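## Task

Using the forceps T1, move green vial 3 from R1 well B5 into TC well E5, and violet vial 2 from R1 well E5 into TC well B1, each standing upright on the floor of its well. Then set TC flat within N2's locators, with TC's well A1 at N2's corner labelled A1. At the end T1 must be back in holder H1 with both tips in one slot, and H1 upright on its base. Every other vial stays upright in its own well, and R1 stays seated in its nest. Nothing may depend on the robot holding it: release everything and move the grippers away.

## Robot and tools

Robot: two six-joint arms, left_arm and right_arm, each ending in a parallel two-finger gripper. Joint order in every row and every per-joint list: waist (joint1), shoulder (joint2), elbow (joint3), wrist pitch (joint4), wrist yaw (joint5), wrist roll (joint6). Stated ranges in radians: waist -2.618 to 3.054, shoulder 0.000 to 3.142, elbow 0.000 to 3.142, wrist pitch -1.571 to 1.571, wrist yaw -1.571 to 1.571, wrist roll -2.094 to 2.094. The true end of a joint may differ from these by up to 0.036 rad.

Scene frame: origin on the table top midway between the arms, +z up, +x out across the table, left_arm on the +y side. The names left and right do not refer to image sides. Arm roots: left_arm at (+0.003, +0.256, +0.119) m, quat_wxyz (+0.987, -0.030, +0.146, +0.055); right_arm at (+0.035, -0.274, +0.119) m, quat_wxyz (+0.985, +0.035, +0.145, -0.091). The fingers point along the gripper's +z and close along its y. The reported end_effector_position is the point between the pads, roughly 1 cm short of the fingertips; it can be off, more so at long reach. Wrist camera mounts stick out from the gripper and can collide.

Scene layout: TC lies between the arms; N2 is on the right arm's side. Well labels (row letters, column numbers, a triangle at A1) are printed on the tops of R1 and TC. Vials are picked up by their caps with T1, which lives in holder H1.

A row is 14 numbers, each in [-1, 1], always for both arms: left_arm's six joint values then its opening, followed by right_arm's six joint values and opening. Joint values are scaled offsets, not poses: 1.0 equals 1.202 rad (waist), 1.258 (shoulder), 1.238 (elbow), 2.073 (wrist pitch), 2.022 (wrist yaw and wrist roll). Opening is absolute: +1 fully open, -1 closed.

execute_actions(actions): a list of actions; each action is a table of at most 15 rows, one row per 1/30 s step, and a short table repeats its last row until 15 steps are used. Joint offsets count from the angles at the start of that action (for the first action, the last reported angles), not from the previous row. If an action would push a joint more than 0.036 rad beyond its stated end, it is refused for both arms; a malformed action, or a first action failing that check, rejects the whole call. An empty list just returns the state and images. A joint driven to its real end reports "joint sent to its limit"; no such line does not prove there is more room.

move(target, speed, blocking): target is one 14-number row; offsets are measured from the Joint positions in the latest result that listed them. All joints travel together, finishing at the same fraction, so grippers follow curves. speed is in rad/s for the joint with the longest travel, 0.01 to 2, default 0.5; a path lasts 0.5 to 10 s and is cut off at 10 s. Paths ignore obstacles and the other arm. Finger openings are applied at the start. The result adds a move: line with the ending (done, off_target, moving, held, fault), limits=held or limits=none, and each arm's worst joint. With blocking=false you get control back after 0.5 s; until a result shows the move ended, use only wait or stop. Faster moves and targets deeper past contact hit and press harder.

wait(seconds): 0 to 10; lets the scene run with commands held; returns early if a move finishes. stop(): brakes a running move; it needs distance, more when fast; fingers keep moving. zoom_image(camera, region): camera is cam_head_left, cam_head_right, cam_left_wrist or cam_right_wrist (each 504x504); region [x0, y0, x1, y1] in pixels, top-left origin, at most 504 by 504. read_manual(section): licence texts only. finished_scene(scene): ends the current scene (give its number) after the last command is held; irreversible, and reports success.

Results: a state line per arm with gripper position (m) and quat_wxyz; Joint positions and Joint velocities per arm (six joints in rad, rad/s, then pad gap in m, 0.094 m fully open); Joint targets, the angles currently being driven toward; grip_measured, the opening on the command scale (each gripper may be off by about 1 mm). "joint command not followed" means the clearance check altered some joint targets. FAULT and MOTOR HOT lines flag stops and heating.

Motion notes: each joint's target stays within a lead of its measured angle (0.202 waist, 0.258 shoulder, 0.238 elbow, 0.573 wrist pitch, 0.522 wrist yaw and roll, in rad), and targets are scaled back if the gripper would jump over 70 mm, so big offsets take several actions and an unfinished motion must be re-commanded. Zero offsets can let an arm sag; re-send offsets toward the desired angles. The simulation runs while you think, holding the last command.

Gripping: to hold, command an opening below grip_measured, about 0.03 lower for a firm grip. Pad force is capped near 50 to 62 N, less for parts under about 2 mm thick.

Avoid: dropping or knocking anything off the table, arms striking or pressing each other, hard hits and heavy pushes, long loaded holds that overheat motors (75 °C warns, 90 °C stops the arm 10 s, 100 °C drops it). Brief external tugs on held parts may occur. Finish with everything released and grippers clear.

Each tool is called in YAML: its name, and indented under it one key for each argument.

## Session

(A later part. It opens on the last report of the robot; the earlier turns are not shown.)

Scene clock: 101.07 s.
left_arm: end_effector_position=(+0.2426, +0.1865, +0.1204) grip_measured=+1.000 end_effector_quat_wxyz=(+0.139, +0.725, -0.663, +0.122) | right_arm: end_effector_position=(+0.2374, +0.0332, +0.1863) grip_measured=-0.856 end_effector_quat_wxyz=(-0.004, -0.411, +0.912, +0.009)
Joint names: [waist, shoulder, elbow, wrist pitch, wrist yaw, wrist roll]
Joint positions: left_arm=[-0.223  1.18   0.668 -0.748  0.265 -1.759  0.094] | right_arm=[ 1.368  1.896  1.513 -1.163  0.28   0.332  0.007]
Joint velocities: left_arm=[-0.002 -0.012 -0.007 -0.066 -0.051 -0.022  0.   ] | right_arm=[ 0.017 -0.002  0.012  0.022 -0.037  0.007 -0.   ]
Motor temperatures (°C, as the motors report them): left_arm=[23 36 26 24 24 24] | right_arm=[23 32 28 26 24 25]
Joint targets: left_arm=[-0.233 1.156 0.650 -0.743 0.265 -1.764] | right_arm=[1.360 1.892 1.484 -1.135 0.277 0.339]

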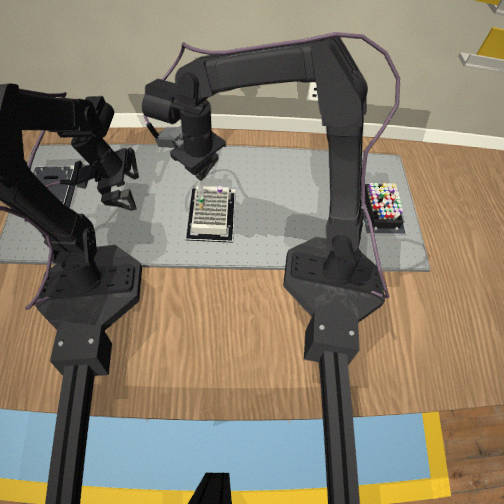

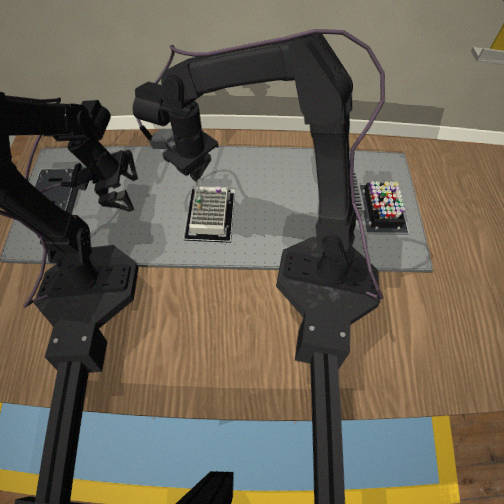

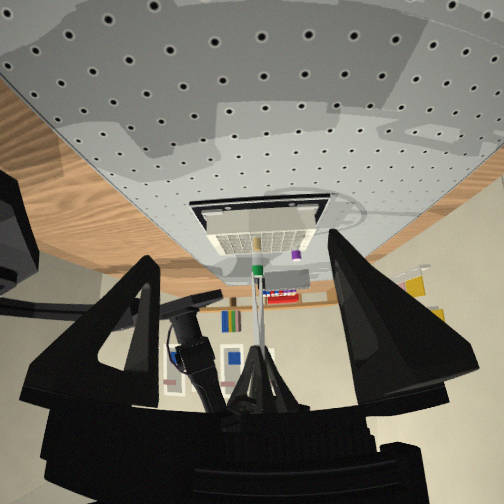

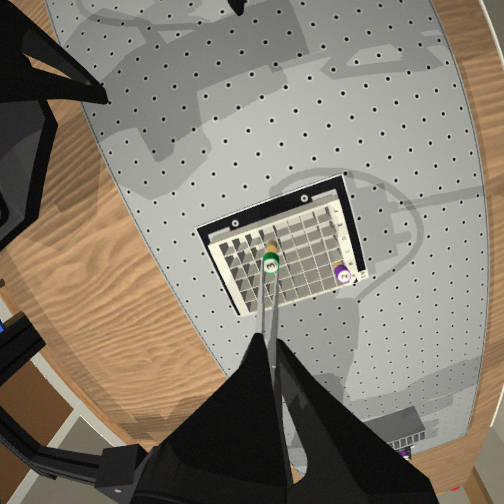

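execute_actions:
  actions:
    - [[-0.0083,-0.0191,-0.0145,0.0024,0,-0.0025,1,0.002,-0.0032,0.010,0.0,-0.0015,0.003,-0.865],[-0.0083,-0.0191,-0.0145,0.0024,0,-0.0025,1,0.002,-0.0032,0.024,-0.004,-0.0015,0.003,-0.865],[-0.0083,-0.0191,-0.0145,0.0024,0,-0.0025,1,0.002,-0.0032,0.029,-0.008,-0.0015,0.003,-0.865],[-0.0083,-0.0191,-0.0145,0.0024,0,-0.0025,1,0.002,-0.0032,0.031,-0.012,-0.0015,0.003,-0.865],[-0.0083,-0.0191,-0.0145,0.0024,0,-0.0025,1,0.002,-0.0032,0.033,-0.015,-0.0015,0.003,-0.865],[-0.0083,-0.0191,-0.0145,0.0024,0,-0.0025,1,0.002,-0.0032,0.0345,-0.017,-0.0015,0.003,-0.865],[-0.0083,-0.0191,-0.0145,0.0024,0,-0.0025,1,0.002,-0.0032,0.0355,-0.019,-0.0015,0.003,-0.865],[-0.0083,-0.0191,-0.0145,0.0024,0,-0.0025,1,0.002,-0.0032,0.0355,-0.020,-0.0015,0.003,-0.865],[-0.0083,-0.0191,-0.0145,0.0024,0,-0.0025,1,0.002,-0.0032,0.0355,-0.020,-0.0015,0.003,-0.865],[-0.0083,-0.0191,-0.0145,0.0024,0,-0.0025,1,0.002,-0.0032,0.0355,-0.0195,-0.0015,0.003,-0.865],[-0.0083,-0.0191,-0.0145,0.0024,0,-0.0025,1,0.002,-0.0032,0.0355,-0.019,-0.0015,0.003,-0.865],[-0.0083,-0.0191,-0.0145,0.0024,0,-0.0025,1,0.002,-0.0032,0.0355,-0.0185,-0.0015,0.003,-0.865],[-0.0083,-0.0191,-0.0145,0.0024,0,-0.0025,1,0.002,-0.0032,0.0355,-0.018,-0.0015,0.003,-0.865]]

zoom_image:
  camera: "cam_right_wrist"
  region: [250, 230, 292, 272]

zoom_image:
  camera: "cam_left_wrist"
  region: [235, 225, 285, 275]

zoom_image:
  camera: "cam_head_left"
  region: [185, 175, 235, 225]

Scene clock: 102.03 s.
left_arm: end_effector_position=(+0.2426, +0.1865, +0.1204) grip_measured=+1.000 end_effector_quat_wxyz=(+0.139, +0.725, -0.663, +0.122) | right_arm: end_effector_position=(+0.2350, +0.0279, +0.1863) grip_measured=-0.856 end_effector_quat_wxyz=(-0.013, -0.414, +0.910, +0.002)
Joint names: [waist, shoulder, elbow, wrist pitch, wrist yaw, wrist roll]
Joint positions: left_arm=[-0.223  1.18   0.668 -0.748  0.265 -1.759  0.094] | right_arm=[ 1.368  1.896  1.513 -1.188  0.278  0.332  0.007]
Joint velocities: left_arm=[ 0.007 -0.012  0.002 -0.007 -0.007  0.007  0.   ] | right_arm=[ 0.012 -0.017 -0.007 -0.007  0.022  0.037  0.   ]
Motor temperatures (°C, as the motors report them): left_arm=[23 36 26 24 24 24] | right_arm=[23 32 28 26 24 25]
Joint targets: left_arm=[-0.233 1.156 0.650 -0.743 0.265 -1.764] | right_arm=[1.371 1.892 1.557 -1.201 0.277 0.339]

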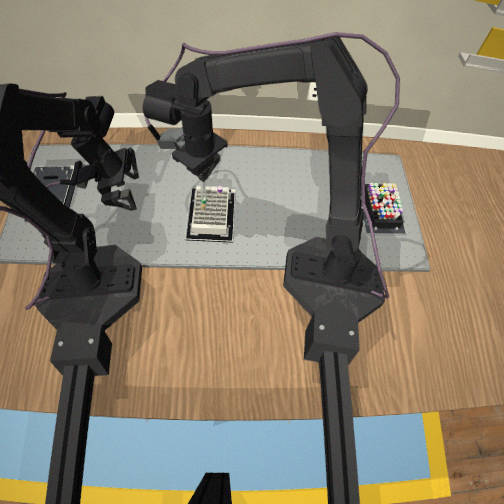

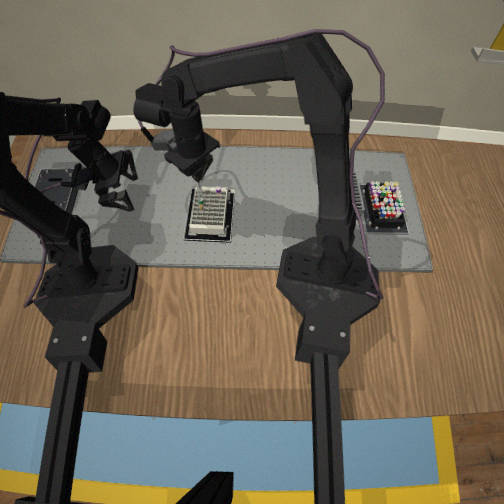

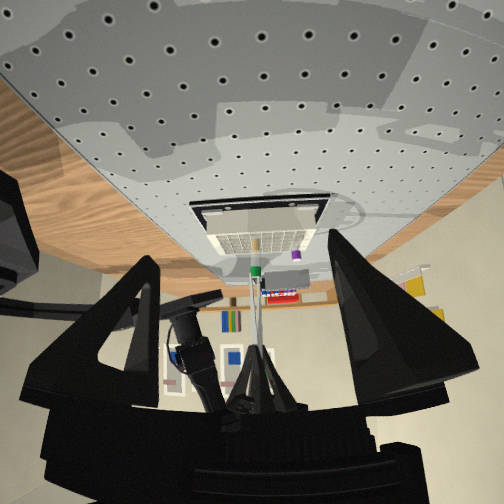

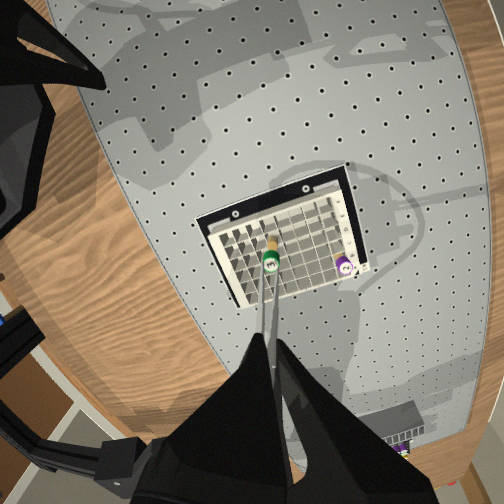

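Region (250, 230, 292, 272) of cam_right_wrist's 504x504 image, scaled by 12.000, with more detail than that image has.

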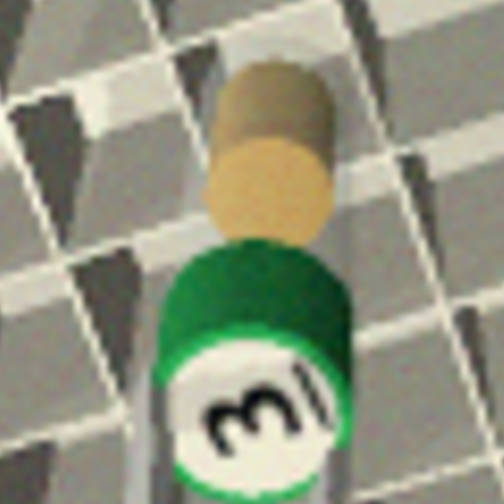

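Region (235, 225, 285, 275) of cam_left_wrist's 504x504 image, scaled by 10.080, with more detail than that image has.

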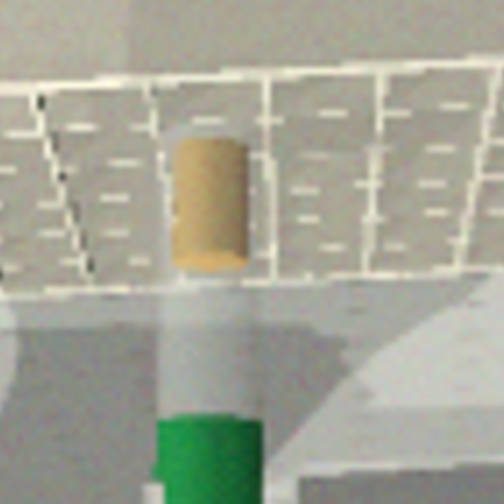

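Region (185, 175, 235, 225) of cam_head_left's 504x504 image, scaled by 10.080, with more detail than that image has.

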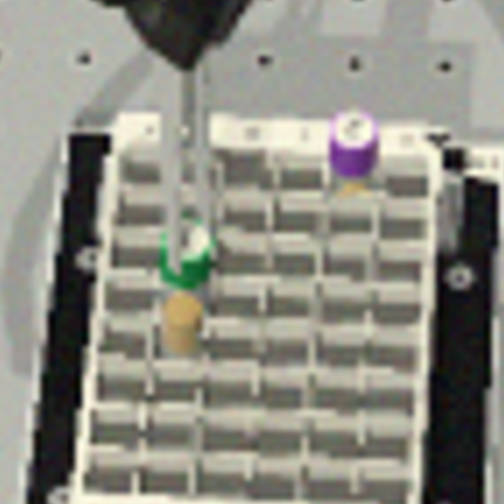

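execute_actions:
  actions: []

zoom_image:
  camera: "cam_right_wrist"
  region: [245, 220, 300, 275]

Scene clock: 102.47 s.
left_arm: end_effector_position=(+0.2426, +0.1865, +0.1204) grip_measured=+1.000 end_effector_quat_wxyz=(+0.139, +0.725, -0.663, +0.122) | right_arm: end_effector_position=(+0.2350, +0.0279, +0.1863) grip_measured=-0.856 end_effector_quat_wxyz=(-0.013, -0.414, +0.910, +0.002)
Joint names: [waist, shoulder, elbow, wrist pitch, wrist yaw, wrist roll]
Joint positions: left_arm=[-0.223  1.18   0.668 -0.748  0.265 -1.759  0.094] | right_arm=[ 1.368  1.896  1.513 -1.188  0.278  0.332  0.007]
Joint velocities: left_arm=[-0.007  0.012  0.002  0.007 -0.007  0.007  0.   ] | right_arm=[ 0.012  0.002  0.012 -0.007 -0.037 -0.022 -0.001]
Motor temperatures (°C, as the motors report them): left_arm=[23 36 26 24 24 24] | right_arm=[23 32 28 26 24 25]
Joint targets: left_arm=[-0.233 1.156 0.650 -0.743 0.265 -1.764] | right_arm=[1.371 1.892 1.557 -1.201 0.277 0.339]

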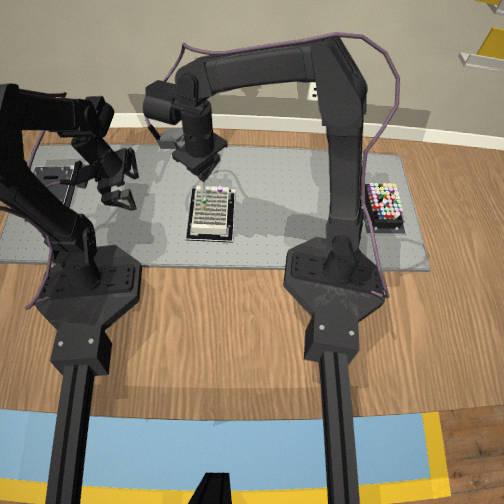

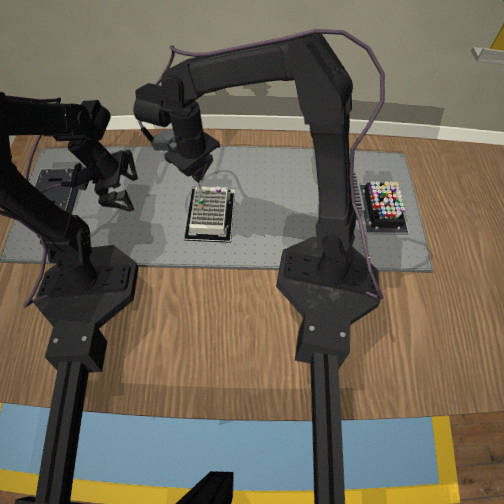

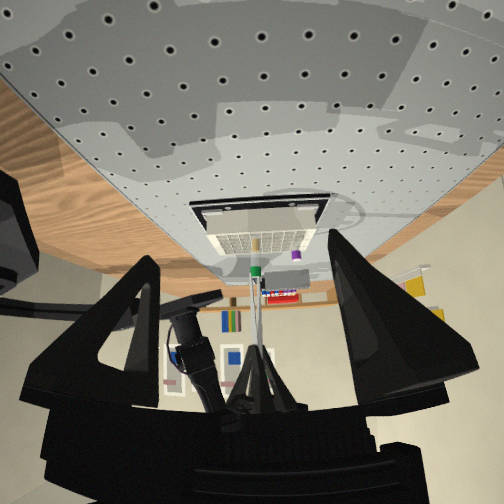

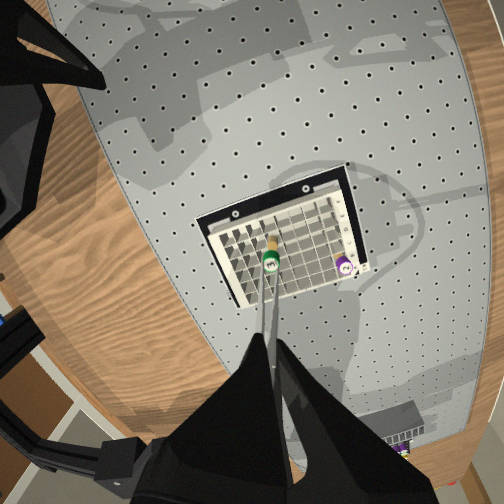

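Region (245, 220, 300, 275) of cam_right_wrist's 504x504 image, scaled by 9.164, with more detail than that image has.

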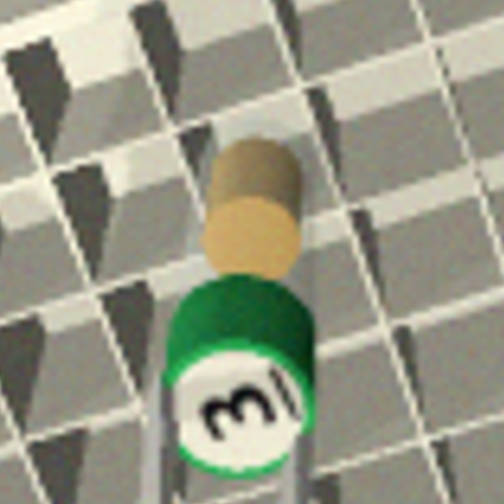

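execute_actions:
  actions:
    - [[-0.0083,-0.0191,-0.0145,0.0024,0,-0.0025,1,0.0,0.008,0.020,0.0,-0.0005,0.003,-0.865],[-0.0083,-0.0191,-0.0145,0.0024,0,-0.0025,1,0.0,0.0127,0.010,0.003,-0.0005,0.003,-0.865],[-0.0083,-0.0191,-0.0145,0.0024,0,-0.0025,1,-0.002,0.0127,0.007,0.005,-0.0005,0.003,-0.865],[-0.0083,-0.0191,-0.0145,0.0024,0,-0.0025,1,-0.004,0.0115,0.007,0.007,-0.0005,0.003,-0.865],[-0.0083,-0.0191,-0.0145,0.0024,0,-0.0025,1,-0.0066,0.0105,0.007,0.007,-0.0005,0.003,-0.865],[-0.0083,-0.0191,-0.0145,0.0024,0,-0.0025,1,-0.0066,0.0105,0.007,0.007,-0.0005,0.003,-0.865],[-0.0083,-0.0191,-0.0145,0.0024,0,-0.0025,1,-0.0058,0.0105,0.007,0.007,-0.0005,0.003,-0.865]]

zoom_image:
  camera: "cam_right_wrist"
  region: [245, 220, 300, 275]

zoom_image:
  camera: "cam_left_wrist"
  region: [235, 225, 285, 275]

Scene clock: 104.47 s.
left_arm: end_effector_position=(+0.2426, +0.1865, +0.1204) grip_measured=+1.000 end_effector_quat_wxyz=(+0.139, +0.725, -0.663, +0.122) | right_arm: end_effector_position=(+0.2363, +0.0273, +0.1859) grip_measured=-0.856 end_effector_quat_wxyz=(-0.013, -0.412, +0.911, +0.001)
Joint names: [waist, shoulder, elbow, wrist pitch, wrist yaw, wrist roll]
Joint positions: left_arm=[-0.223  1.18   0.668 -0.748  0.265 -1.759  0.094] | right_arm=[ 1.364  1.896  1.513 -1.187  0.278  0.332  0.007]
Joint velocities: left_arm=[ 0.002 -0.012  0.007 -0.022  0.051 -0.022  0.   ] | right_arm=[ 0.002  0.002 -0.012 -0.022 -0.022  0.007  0.001]
Motor temperatures (°C, as the motors report them): left_arm=[23 36 26 24 24 24] | right_arm=[23 32 28 26 24 25]
Joint targets: left_arm=[-0.233 1.156 0.650 -0.743 0.265 -1.764] | right_arm=[1.361 1.909 1.521 -1.173 0.277 0.339]

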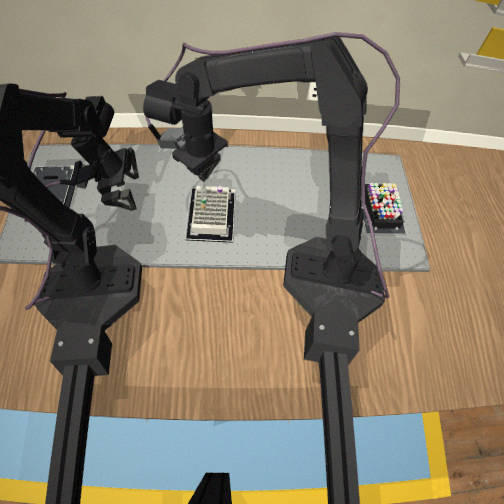

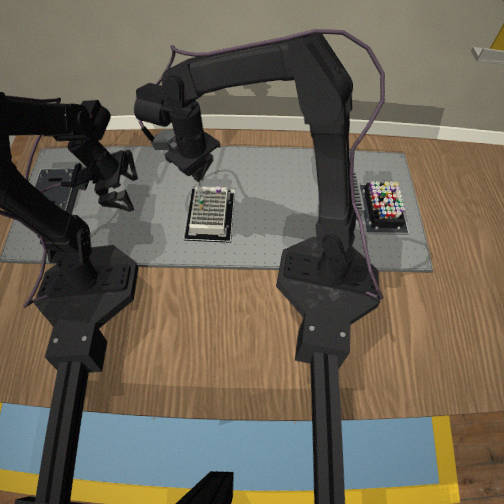

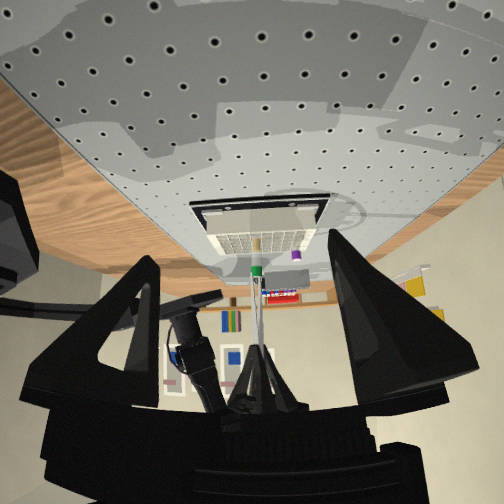

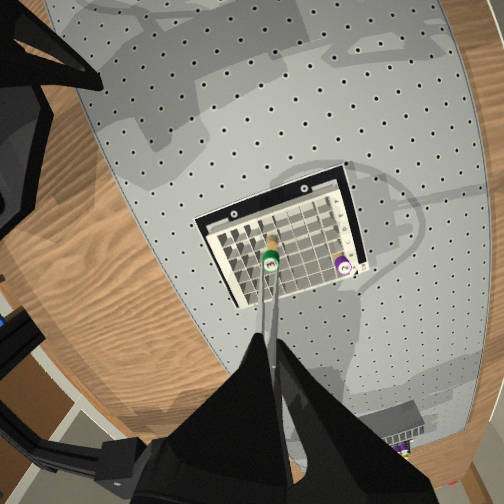

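Region (245, 220, 300, 275) of cam_right_wrist's 504x504 image, scaled by 9.164, with more detail than that image has.

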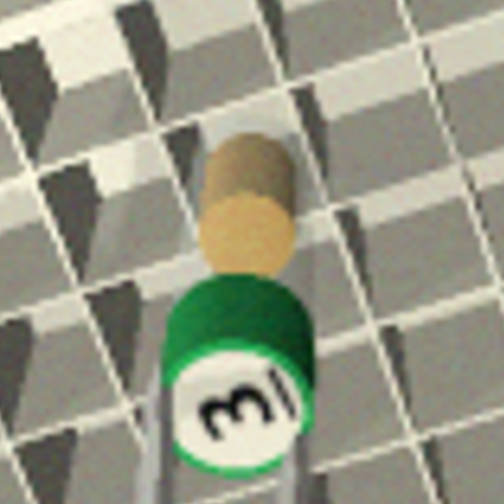

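Region (235, 225, 285, 275) of cam_left_wrist's 504x504 image, scaled by 10.080, with more detail than that image has.

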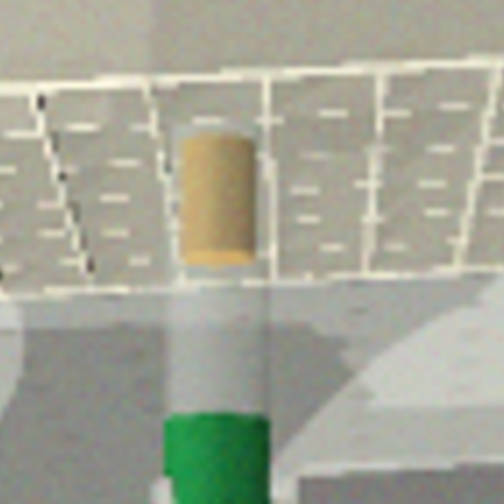

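execute_actions:
  actions:
    - [[-0.0083,-0.0191,-0.0145,0.0024,0,-0.0025,1,-0.0025,-0.004,-0.0258,0.0165,-0.0005,0.003,-0.865],[-0.0083,-0.0191,-0.0145,0.0024,0,-0.0025,1,-0.0025,-0.004,-0.0254,0.0245,-0.0005,0.003,-0.865],[-0.0083,-0.0191,-0.0145,0.0024,0,-0.0025,1,-0.003,-0.004,-0.0279,0.0270,-0.0005,0.003,-0.865],[-0.0083,-0.0191,-0.0145,0.0024,0,-0.0025,1,-0.005,-0.004,-0.0312,0.0317,-0.0005,0.003,-0.865],[-0.0083,-0.0191,-0.0145,0.0024,0,-0.0025,1,-0.0066,-0.004,-0.0344,0.0361,-0.0005,0.003,-0.865],[-0.0083,-0.0191,-0.0145,0.0024,0,-0.0025,1,-0.0066,-0.004,-0.0367,0.0395,-0.0005,0.003,-0.865],[-0.0083,-0.0191,-0.0145,0.0024,0,-0.0025,1,-0.006,-0.004,-0.0378,0.0404,-0.0005,0.003,-0.865],[-0.0083,-0.0191,-0.0145,0.0024,0,-0.0025,1,-0.0059,-0.004,-0.0380,0.0409,-0.0005,0.003,-0.865],[-0.0083,-0.0191,-0.0145,0.0024,0,-0.0025,1,-0.0059,-0.004,-0.0372,0.0408,-0.0005,0.003,-0.865],[-0.0083,-0.0191,-0.0145,0.0024,0,-0.0025,1,-0.0059,-0.004,-0.0363,0.0378,-0.0005,0.003,-0.865],[-0.0083,-0.0191,-0.0145,0.0024,0,-0.0025,1,-0.0059,-0.004,-0.0363,0.0362,-0.0005,0.003,-0.865],[-0.0083,-0.0191,-0.0145,0.0024,0,-0.0025,1,-0.0059,-0.004,-0.0363,0.0342,-0.0005,0.003,-0.865],[-0.0083,-0.0191,-0.0145,0.0024,0,-0.0025,1,-0.0059,-0.004,-0.0363,0.0342,-0.0005,0.003,-0.865],[-0.0083,-0.0191,-0.0145,0.0024,0,-0.0025,1,-0.0059,-0.004,-0.0363,0.0342,-0.0005,0.003,-0.865],[-0.0083,-0.0191,-0.0145,0.0024,0,-0.0025,1,-0.0059,-0.004,-0.030,0.030,-0.0005,0.003,-0.865]]

zoom_image:
  camera: "cam_right_wrist"
  region: [245, 220, 300, 275]

zoom_image:
  camera: "cam_left_wrist"
  region: [235, 225, 285, 275]

Scene clock: 106.27 s.
left_arm: end_effector_position=(+0.2426, +0.1865, +0.1204) grip_measured=+1.000 end_effector_quat_wxyz=(+0.139, +0.725, -0.663, +0.122) | right_arm: end_effector_position=(+0.2371, +0.0309, +0.1776) grip_measured=-0.856 end_effector_quat_wxyz=(-0.006, -0.407, +0.913, +0.008)
Joint names: [waist, shoulder, elbow, wrist pitch, wrist yaw, wrist roll]
Joint positions: left_arm=[-0.223  1.18   0.668 -0.748  0.265 -1.759  0.094] | right_arm=[ 1.359  1.896  1.48  -1.133  0.278  0.332  0.007]
Joint velocities: left_arm=[-0.002 -0.012 -0.007 -0.007  0.066 -0.081  0.   ] | right_arm=[ 0.012 -0.012 -0.007 -0.022 -0.125 -0.066 -0.002]
Motor temperatures (°C, as the motors report them): left_arm=[23 35 26 24 24 24] | right_arm=[23 32 28 26 24 25]
Joint targets: left_arm=[-0.233 1.156 0.650 -0.743 0.265 -1.764] | right_arm=[1.357 1.891 1.476 -1.125 0.277 0.339]

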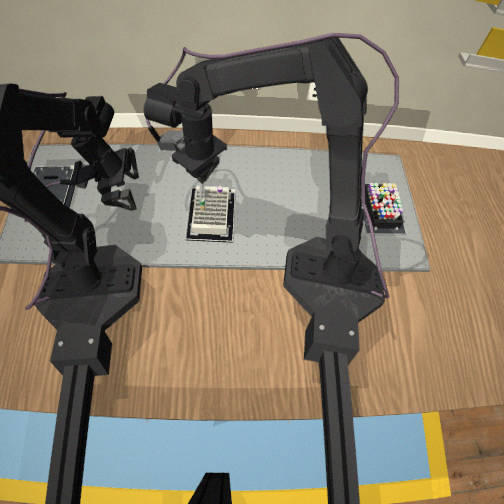

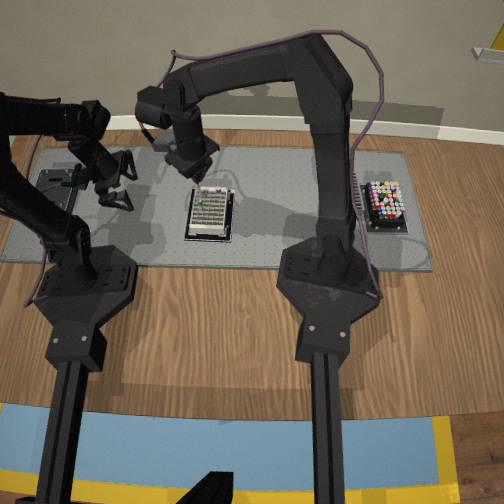

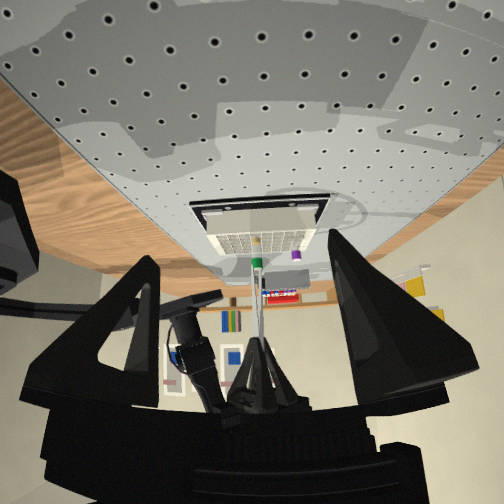

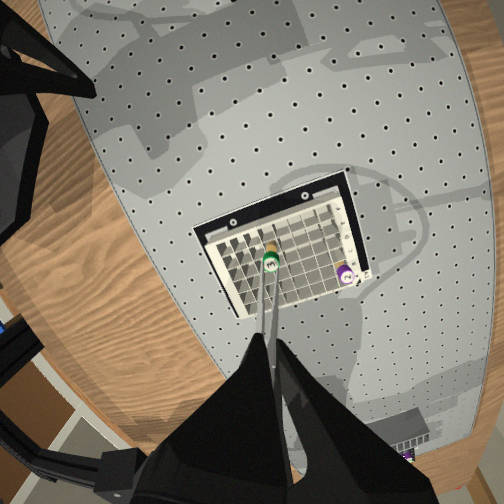

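Region (245, 220, 300, 275) of cam_right_wrist's 504x504 image, scaled by 9.164, with more detail than that image has.

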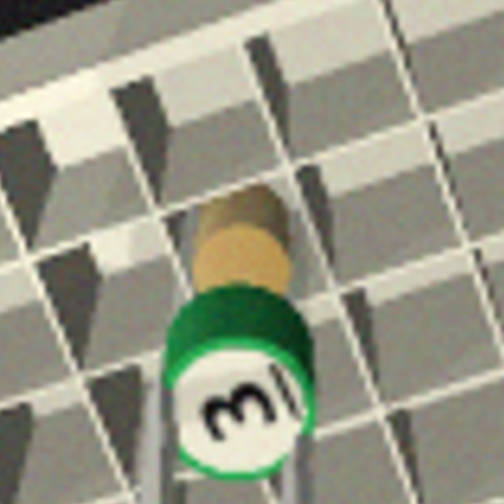

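Region (235, 225, 285, 275) of cam_left_wrist's 504x504 image, scaled by 10.080, with more detail than that image has.

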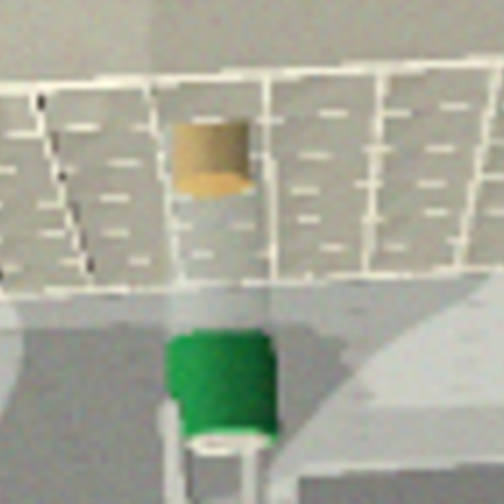

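execute_actions:
  actions:
    - [[-0.0083,-0.0191,-0.0145,0.0024,0,-0.0025,1,-0.0058,-0.004,-0.0242,0.0217,-0.0005,0.003,-0.865],[-0.0083,-0.0191,-0.0145,0.0024,0,-0.0025,1,-0.0062,-0.004,-0.0254,0.0262,-0.0005,0.003,-0.865],[-0.0083,-0.0191,-0.0145,0.0024,0,-0.0025,1,-0.0066,-0.004,-0.0285,0.0310,-0.0005,0.003,-0.865],[-0.0083,-0.0191,-0.0145,0.0024,0,-0.0025,1,-0.0079,-0.004,-0.0337,0.0356,-0.0005,0.003,-0.865],[-0.0083,-0.0191,-0.0145,0.0024,0,-0.0025,1,-0.0091,-0.004,-0.0385,0.0392,-0.0005,0.003,-0.865],[-0.0083,-0.0191,-0.0145,0.0024,0,-0.0025,1,-0.0103,-0.004,-0.0433,0.0429,-0.0005,0.003,-0.865],[-0.0083,-0.0191,-0.0145,0.0024,0,-0.0025,1,-0.0115,-0.004,-0.0481,0.0466,-0.0005,0.003,-0.865],[-0.0083,-0.0191,-0.0145,0.0024,0,-0.0025,1,-0.0127,-0.004,-0.0529,0.0503,-0.0005,0.003,-0.865],[-0.0083,-0.0191,-0.0145,0.0024,0,-0.0025,1,-0.0139,-0.004,-0.0577,0.0540,-0.0005,0.003,-0.865],[-0.0083,-0.0191,-0.0145,0.0024,0,-0.0025,1,-0.0150,-0.004,-0.0618,0.0566,-0.0005,0.003,-0.865],[-0.0083,-0.0191,-0.0145,0.0024,0,-0.0025,1,-0.0155,-0.004,-0.0637,0.0570,-0.0005,0.003,-0.865],[-0.0083,-0.0191,-0.0145,0.0024,0,-0.0025,1,-0.0155,-0.004,-0.0637,0.0556,-0.0005,0.003,-0.865],[-0.0083,-0.0191,-0.0145,0.0024,0,-0.0025,1,-0.0155,-0.004,-0.0637,0.0535,-0.0005,0.003,-0.865],[-0.0083,-0.0191,-0.0145,0.0024,0,-0.0025,1,-0.0155,-0.004,-0.0637,0.0526,-0.0005,0.003,-0.865],[-0.0083,-0.0191,-0.0145,0.0024,0,-0.0025,1,-0.0155,-0.004,-0.0637,0.0492,-0.0005,0.003,-0.865]]

zoom_image:
  camera: "cam_right_wrist"
  region: [245, 230, 300, 285]

zoom_image:
  camera: "cam_left_wrist"
  region: [235, 205, 315, 285]

Scene clock: 107.93 s.
left_arm: end_effector_position=(+0.2426, +0.1865, +0.1204) grip_measured=+1.000 end_effector_quat_wxyz=(+0.139, +0.725, -0.663, +0.122) | right_arm: end_effector_position=(+0.2376, +0.0298, +0.1605) grip_measured=-0.856 end_effector_quat_wxyz=(-0.002, -0.398, +0.917, +0.012)
Joint names: [waist, shoulder, elbow, wrist pitch, wrist yaw, wrist roll]
Joint positions: left_arm=[-0.223  1.18   0.668 -0.748  0.265 -1.759  0.094] | right_arm=[ 1.343  1.896  1.414 -1.051  0.278  0.332  0.007]
Joint velocities: left_arm=[ 0.002  0.012  0.002 -0.007 -0.022  0.007  0.   ] | right_arm=[ 0.012 -0.007  0.007  0.022 -0.022  0.007  0.   ]
Motor temperatures (°C, as the motors report them): left_arm=[23 35 26 24 24 24] | right_arm=[23 32 28 26 24 25]
Joint targets: left_arm=[-0.233 1.156 0.650 -0.743 0.265 -1.764] | right_arm=[1.340 1.891 1.401 -1.031 0.277 0.339]

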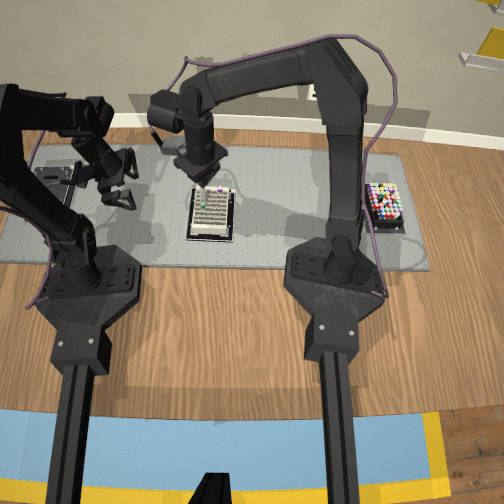

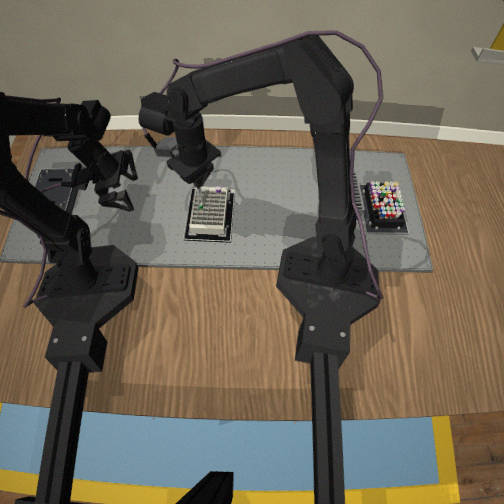

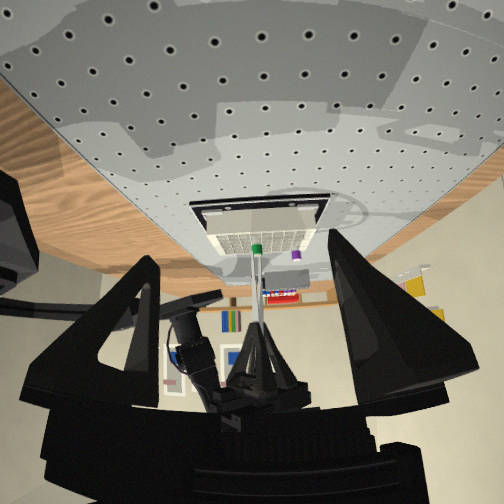

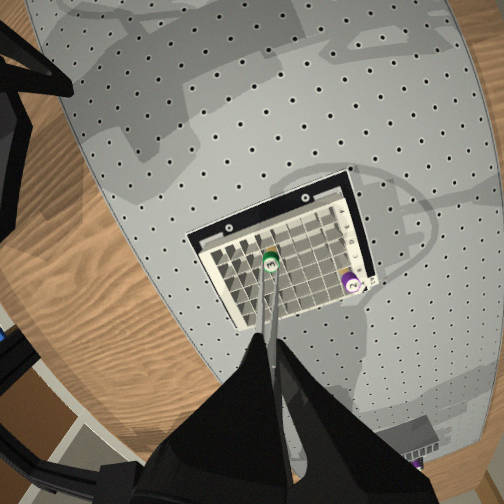

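Region (245, 230, 300, 285) of cam_right_wrist's 504x504 image, scaled by 9.164, with more detail than that image has.

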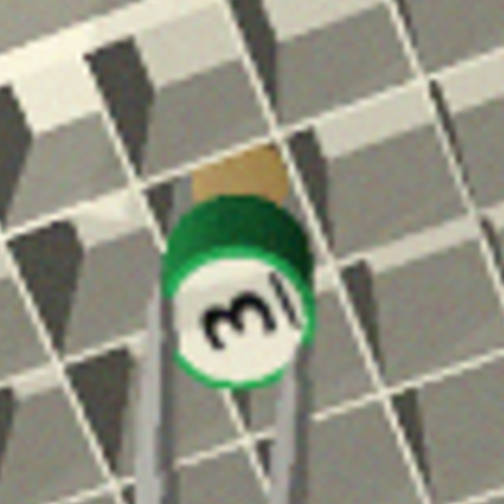

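Region (235, 205, 315, 285) of cam_left_wrist's 504x504 image, scaled by 6.300, with more detail than that image has.

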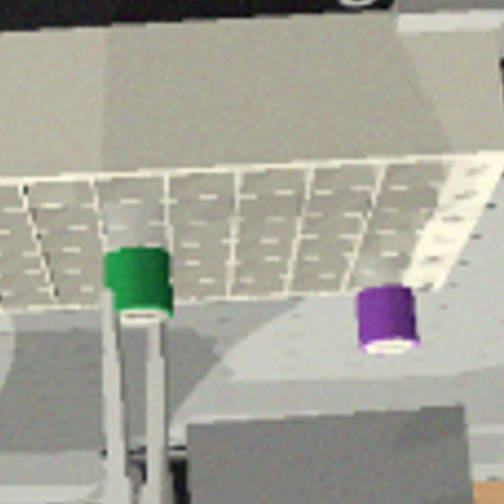

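execute_actions:
  actions:
    - [[-0.0083,-0.0191,-0.0145,0.0024,0,-0.0025,1,-0.0025,-0.004,-0.0242,0.0193,-0.0005,0.003,-0.865],[-0.0083,-0.0191,-0.0145,0.0024,0,-0.0025,1,-0.0025,-0.004,-0.0210,0.0174,-0.0005,0.003,-0.865],[-0.0083,-0.0191,-0.0145,0.0024,0,-0.0025,1,-0.0025,-0.004,-0.0178,0.0145,-0.0005,0.003,-0.865],[-0.0083,-0.0191,-0.0145,0.0024,0,-0.0025,1,-0.0025,-0.004,-0.0178,0.0130,-0.0005,0.003,-0.855],[-0.0083,-0.0191,-0.0145,0.0024,0,-0.0025,1,0.0,-0.004,-0.008,0.0072,-0.0005,0.003,-0.84],[-0.0083,-0.0191,-0.0145,0.0024,0,-0.0025,1,0.0,-0.004,0.0,0.0024,-0.0005,0.003,-0.82],[-0.0083,-0.0191,-0.0145,0.0024,0,-0.0025,1,0.0,-0.004,0.012,-0.001,-0.0005,0.003,-0.80],[-0.0083,-0.0191,-0.0145,0.0024,0,-0.0025,1,0.0,-0.004,0.020,-0.003,-0.0005,0.003,-0.78],[-0.0083,-0.0191,-0.0145,0.0024,0,-0.0025,1,0.0,-0.004,0.0339,-0.0236,-0.0005,0.003,-0.765],[-0.0083,-0.0191,-0.0145,0.0024,0,-0.0025,1,0.0,-0.004,0.0452,-0.0362,-0.0005,0.003,-0.765],[-0.0083,-0.0191,-0.0145,0.0024,0,-0.0025,1,0.0,-0.004,0.0533,-0.0423,-0.0005,0.003,-0.765],[-0.0083,-0.0191,-0.0145,0.0024,0,-0.0025,1,0.0,-0.004,0.0582,-0.0438,-0.0005,0.003,-0.765],[-0.0083,-0.0191,-0.0145,0.0024,0,-0.0025,1,0.0,-0.004,0.0590,-0.0399,-0.0005,0.003,-0.765],[-0.0083,-0.0191,-0.0145,0.0024,0,-0.0025,1,0.0,-0.004,0.0574,-0.0344,-0.0005,0.003,-0.765],[-0.0083,-0.0191,-0.0145,0.0024,0,-0.0025,1,0.0,-0.004,0.0565,-0.0309,-0.0005,0.003,-0.765]]

zoom_image:
  camera: "cam_left_wrist"
  region: [235, 205, 315, 285]

zoom_image:
  camera: "cam_right_wrist"
  region: [240, 230, 300, 290]

Scene clock: 109.63 s.
left_arm: end_effector_position=(+0.2426, +0.1865, +0.1204) grip_measured=+1.000 end_effector_quat_wxyz=(+0.139, +0.725, -0.663, +0.122) | right_arm: end_effector_position=(+0.2397, +0.0284, +0.1691) grip_measured=-0.767 end_effector_quat_wxyz=(-0.006, -0.400, +0.917, +0.008)
Joint names: [waist, shoulder, elbow, wrist pitch, wrist yaw, wrist roll]
Joint positions: left_arm=[-0.223  1.18   0.668 -0.748  0.265 -1.759  0.094] | right_arm=[ 1.343  1.896  1.451 -1.099  0.278  0.332  0.011]
Joint velocities: left_arm=[-0.002  0.002 -0.012  0.007 -0.051 -0.007  0.   ] | right_arm=[-0.017  0.002  0.076 -0.007  0.051 -0.066 -0.001]
Motor temperatures (°C, as the motors report them): left_arm=[23 35 26 24 24 24] | right_arm=[23 32 28 26 24 25]
Joint targets: left_arm=[-0.233 1.156 0.650 -0.743 0.265 -1.764] | right_arm=[1.343 1.891 1.484 -1.115 0.277 0.339]

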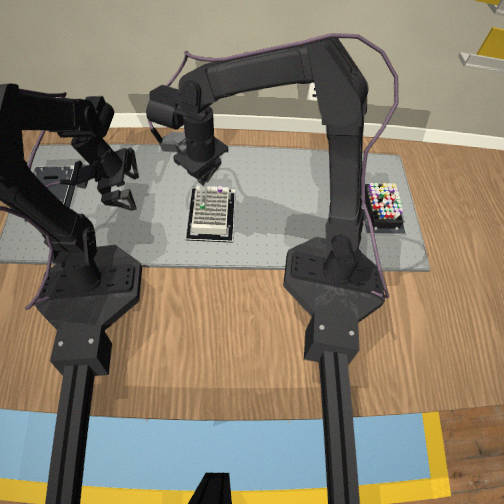

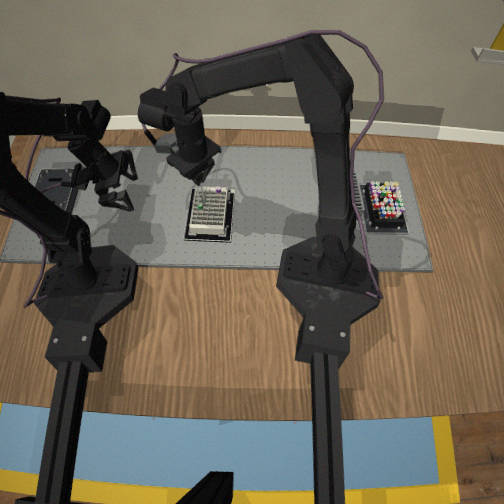

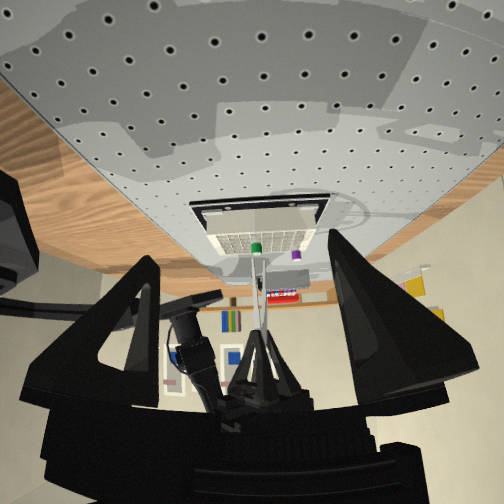

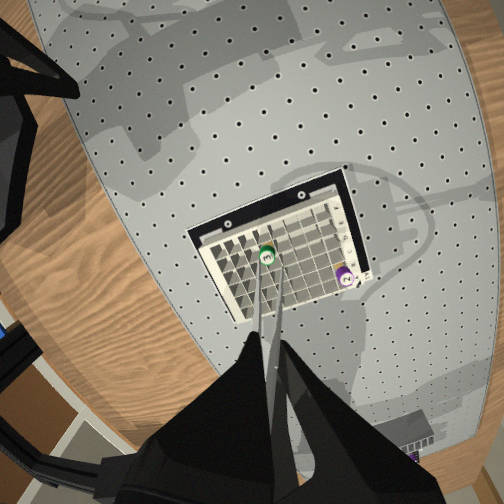

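Region (235, 205, 315, 285) of cam_left_wrist's 504x504 image, scaled by 6.300, with more detail than that image has.

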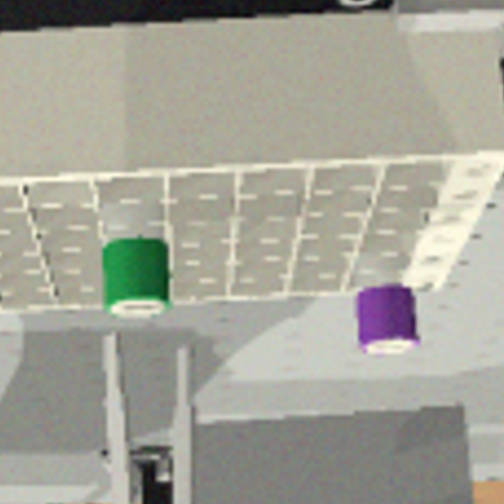

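Region (240, 230, 300, 290) of cam_right_wrist's 504x504 image, scaled by 8.400, with more detail than that image has.

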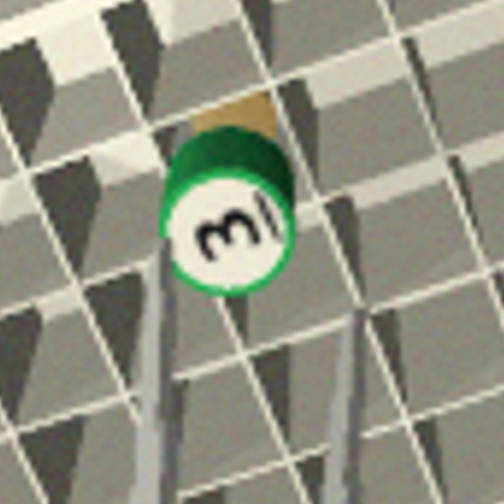

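execute_actions:
  actions:
    - [[-0.0083,-0.0191,-0.0145,0.0024,0,-0.0025,1,-0.0025,-0.0280,0.012,0,-0.002,-0.002,-0.775],[-0.0083,-0.0191,-0.0145,0.0024,0,-0.0025,1,-0.0025,-0.0371,0.012,0,-0.002,-0.002,-0.785],[-0.0083,-0.0191,-0.0145,0.0024,0,-0.0025,1,-0.0118,-0.0487,0.012,0,-0.0055,-0.0087,-0.795],[-0.0083,-0.0191,-0.0145,0.0024,0,-0.0025,1,-0.0247,-0.0629,0.012,0,-0.0079,-0.0144,-0.80],[-0.0083,-0.0191,-0.0145,0.0024,0,-0.0025,1,-0.0413,-0.0796,0.012,0,-0.0108,-0.0210,-0.80],[-0.0083,-0.008,0,0,0,0,1,-0.0615,-0.0924,0.012,0,-0.0140,-0.0285,-0.80],[-0.0083,0.004,0.014,-0.004,-0.002,0.002,1,-0.0853,-0.1052,0.012,0,-0.0176,-0.0370,-0.80],[-0.0144,0.0172,0.0271,-0.0072,-0.0088,0.0109,1,-0.1128,-0.1179,0.012,0,-0.0216,-0.0464,-0.80],[-0.0241,0.0246,0.0333,-0.0082,-0.0151,0.0203,1,-0.1439,-0.1307,0.012,0,-0.0261,-0.0567,-0.80],[-0.0365,0.0340,0.0413,-0.0095,-0.0225,0.0312,1,-0.1787,-0.1434,0.012,0,-0.0309,-0.0679,-0.80],[-0.0515,0.0455,0.0511,-0.0109,-0.0309,0.0437,1,-0.2170,-0.1562,0.012,0,-0.0361,-0.0801,-0.80],[-0.0693,0.0590,0.0626,-0.0125,-0.0404,0.0578,1,-0.2591,-0.1690,0.004,0,-0.0417,-0.0932,-0.80],[-0.0898,0.0746,0.0758,-0.0142,-0.0508,0.0733,1,-0.2954,-0.1817,-0.006,0,-0.0457,-0.1024,-0.80],[-0.1130,0.0923,0.0908,-0.0162,-0.0623,0.0904,1,-0.3317,-0.1945,-0.0146,0,-0.0497,-0.1117,-0.80],[-0.1390,0.1120,0.1076,-0.0183,-0.0749,0.1091,1,-0.3681,-0.2072,-0.0203,0,-0.0536,-0.1209,-0.80]]
    - [[-0.0718,0.0579,0.0652,-0.0144,-0.0516,0.0745,1,-0.1007,-0.0548,-0.0230,0,-0.0240,-0.0519,-0.80],[-0.0962,0.0765,0.0810,-0.0159,-0.0609,0.0883,1,-0.1370,-0.0675,-0.0320,0,-0.0280,-0.0612,-0.80],[-0.1206,0.0950,0.0968,-0.0175,-0.0702,0.1021,1,-0.1733,-0.0803,-0.0425,0,-0.0320,-0.0705,-0.80],[-0.1450,0.1136,0.1126,-0.0190,-0.0795,0.1160,1,-0.2097,-0.0930,-0.0546,0,-0.0359,-0.0797,-0.80],[-0.1694,0.1322,0.1284,-0.0206,-0.0889,0.1298,1,-0.2460,-0.1058,-0.0643,0,-0.0399,-0.0890,-0.80],[-0.1938,0.1508,0.1441,-0.0222,-0.0982,0.1436,1,-0.2824,-0.1186,-0.0739,0,-0.0439,-0.0983,-0.80],[-0.2182,0.1694,0.1599,-0.0237,-0.1075,0.1575,1,-0.3187,-0.1313,-0.0835,0,-0.0479,-0.1075,-0.80],[-0.2427,0.1880,0.1757,-0.0253,-0.1168,0.1713,1,-0.3550,-0.1441,-0.0932,0,-0.0518,-0.1168,-0.80],[-0.2671,0.2066,0.1915,-0.0269,-0.1261,0.1851,1,-0.3914,-0.1568,-0.1028,0,-0.0558,-0.1261,-0.80],[-0.2915,0.2251,0.2072,-0.0284,-0.1354,0.1990,1,-0.4277,-0.1696,-0.1125,0,-0.0598,-0.1353,-0.80],[-0.3159,0.2437,0.2230,-0.0300,-0.1447,0.2128,1,-0.4641,-0.1824,-0.1221,0,-0.0637,-0.1446,-0.80],[-0.3403,0.2623,0.2388,-0.0315,-0.1540,0.2266,1,-0.5004,-0.1951,-0.1317,0,-0.0677,-0.1538,-0.80],[-0.3647,0.2809,0.2546,-0.0331,-0.1634,0.2405,1,-0.5367,-0.2079,-0.1414,0,-0.0717,-0.1631,-0.80],[-0.3891,0.2995,0.2703,-0.0347,-0.1727,0.2543,1,-0.5731,-0.2206,-0.1510,0,-0.0757,-0.1724,-0.80],[-0.4135,0.3181,0.2861,-0.0362,-0.1820,0.2681,1,-0.6094,-0.2334,-0.1606,0,-0.0796,-0.1816,-0.80]]
    - [[-0.0745,0.0549,0.0654,-0.0144,-0.0517,0.0746,1,-0.1032,-0.0540,-0.0357,0.0170,-0.0214,-0.0519,-0.80],[-0.0989,0.0735,0.0812,-0.0159,-0.0610,0.0885,1,-0.1395,-0.0613,-0.0453,0.0223,-0.0249,-0.0612,-0.80],[-0.1233,0.0920,0.0970,-0.0175,-0.0703,0.1023,1,-0.1758,-0.0665,-0.0549,0.0273,-0.0283,-0.0705,-0.80],[-0.1478,0.1106,0.1127,-0.0191,-0.0796,0.1161,1,-0.2122,-0.0695,-0.0646,0.0311,-0.0318,-0.0797,-0.80],[-0.1722,0.1292,0.1285,-0.0206,-0.0890,0.1300,1,-0.2485,-0.0705,-0.0742,0.0342,-0.0352,-0.0890,-0.80],[-0.1966,0.1478,0.1443,-0.0222,-0.0983,0.1438,1,-0.2756,-0.0693,-0.0838,0.0373,-0.0369,-0.0935,-0.80],[-0.2140,0.1611,0.1556,-0.0229,-0.1023,0.1497,1,-0.2990,-0.0660,-0.0935,0.0404,-0.0383,-0.0971,-0.80],[-0.2288,0.1723,0.1651,-0.0234,-0.1052,0.1541,1,-0.3187,-0.0660,-0.1031,0.0435,-0.0393,-0.0997,-0.80],[-0.2408,0.1815,0.1729,-0.0237,-0.1072,0.1570,1,-0.3349,-0.0660,-0.1092,0.0466,-0.0399,-0.1015,-0.80],[-0.2502,0.1886,0.1789,-0.0238,-0.1081,0.1584,1,-0.3474,-0.0660,-0.1140,0.0488,-0.0402,-0.1023,-0.80],[-0.2568,0.1936,0.1832,-0.0238,-0.1079,0.1582,1,-0.3562,-0.0660,-0.1173,0.0491,-0.0402,-0.1022,-0.80],[-0.2607,0.1966,0.1857,-0.0236,-0.1068,0.1564,1,-0.3615,-0.0660,-0.1193,0.0480,-0.0398,-0.1011,-0.80],[-0.2619,0.1975,0.1865,-0.0232,-0.1046,0.1532,1,-0.3631,-0.0660,-0.1199,0.0462,-0.0390,-0.0991,-0.80],[-0.2604,0.1964,0.1855,-0.0227,-0.1013,0.1483,1,-0.3610,-0.0660,-0.1191,0.0455,-0.0380,-0.0962,-0.80],[-0.2561,0.1931,0.1828,-0.0220,-0.0971,0.1420,1,-0.3554,-0.0660,-0.1170,0.0426,-0.0365,-0.0924,-0.80]]

Scene clock: 116.20 s.
left_arm: end_effector_position=(+0.2536, -0.0140, +0.1131) grip_measured=+1.000 end_effector_quat_wxyz=(+0.003, -0.004, +1.000, -0.021) | right_arm: end_effector_position=(+0.3460, -0.3748, +0.1638) grip_measured=-0.798 end_effector_quat_wxyz=(-0.005, +0.006, +1.000, -0.010)
Joint names: [waist, shoulder, elbow, wrist pitch, wrist yaw, wrist roll]
Joint positions: left_arm=[-1.079  1.842  1.247 -0.831 -0.262 -0.95   0.094] | right_arm=[-0.112  1.399  1.151 -1.026  0.032 -0.285  0.009]
Joint velocities: left_arm=[-0.002  0.012 -0.007 -0.037 -0.007  0.022  0.   ] | right_arm=[ 0.002  0.007  0.012 -0.037 -0.051  0.022  0.   ]
Motor temperatures (°C, as the motors report them): left_arm=[23 35 26 24 24 24] | right_arm=[23 32 28 26 24 25]
Joint targets: left_arm=[-1.075 1.851 1.271 -0.852 -0.282 -0.947] | right_arm=[-0.110 1.378 1.143 -1.007 0.016 -0.292]

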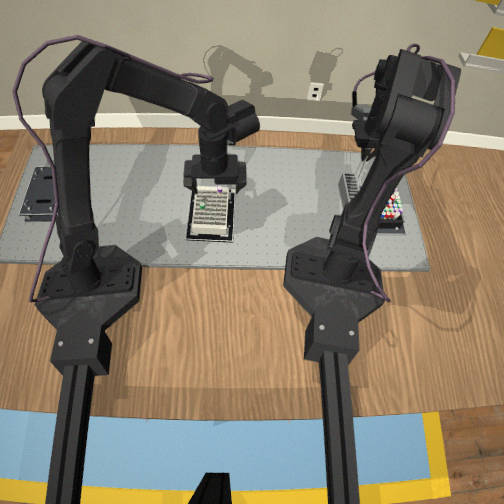

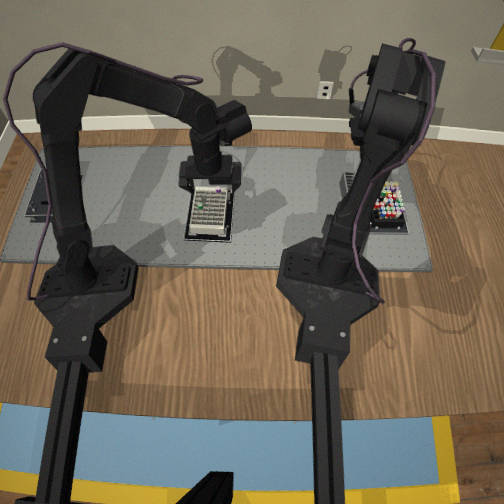

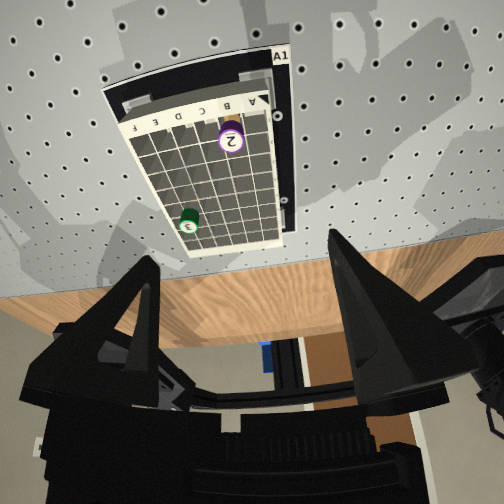

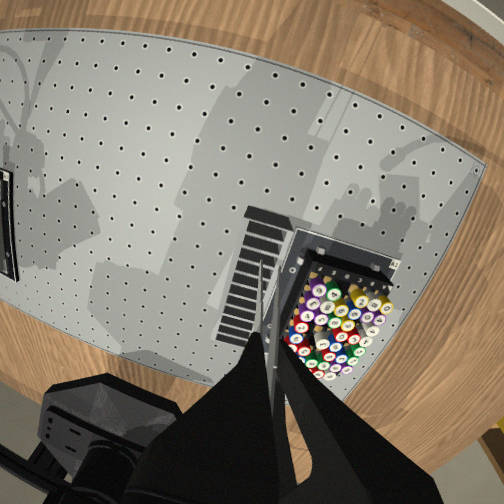

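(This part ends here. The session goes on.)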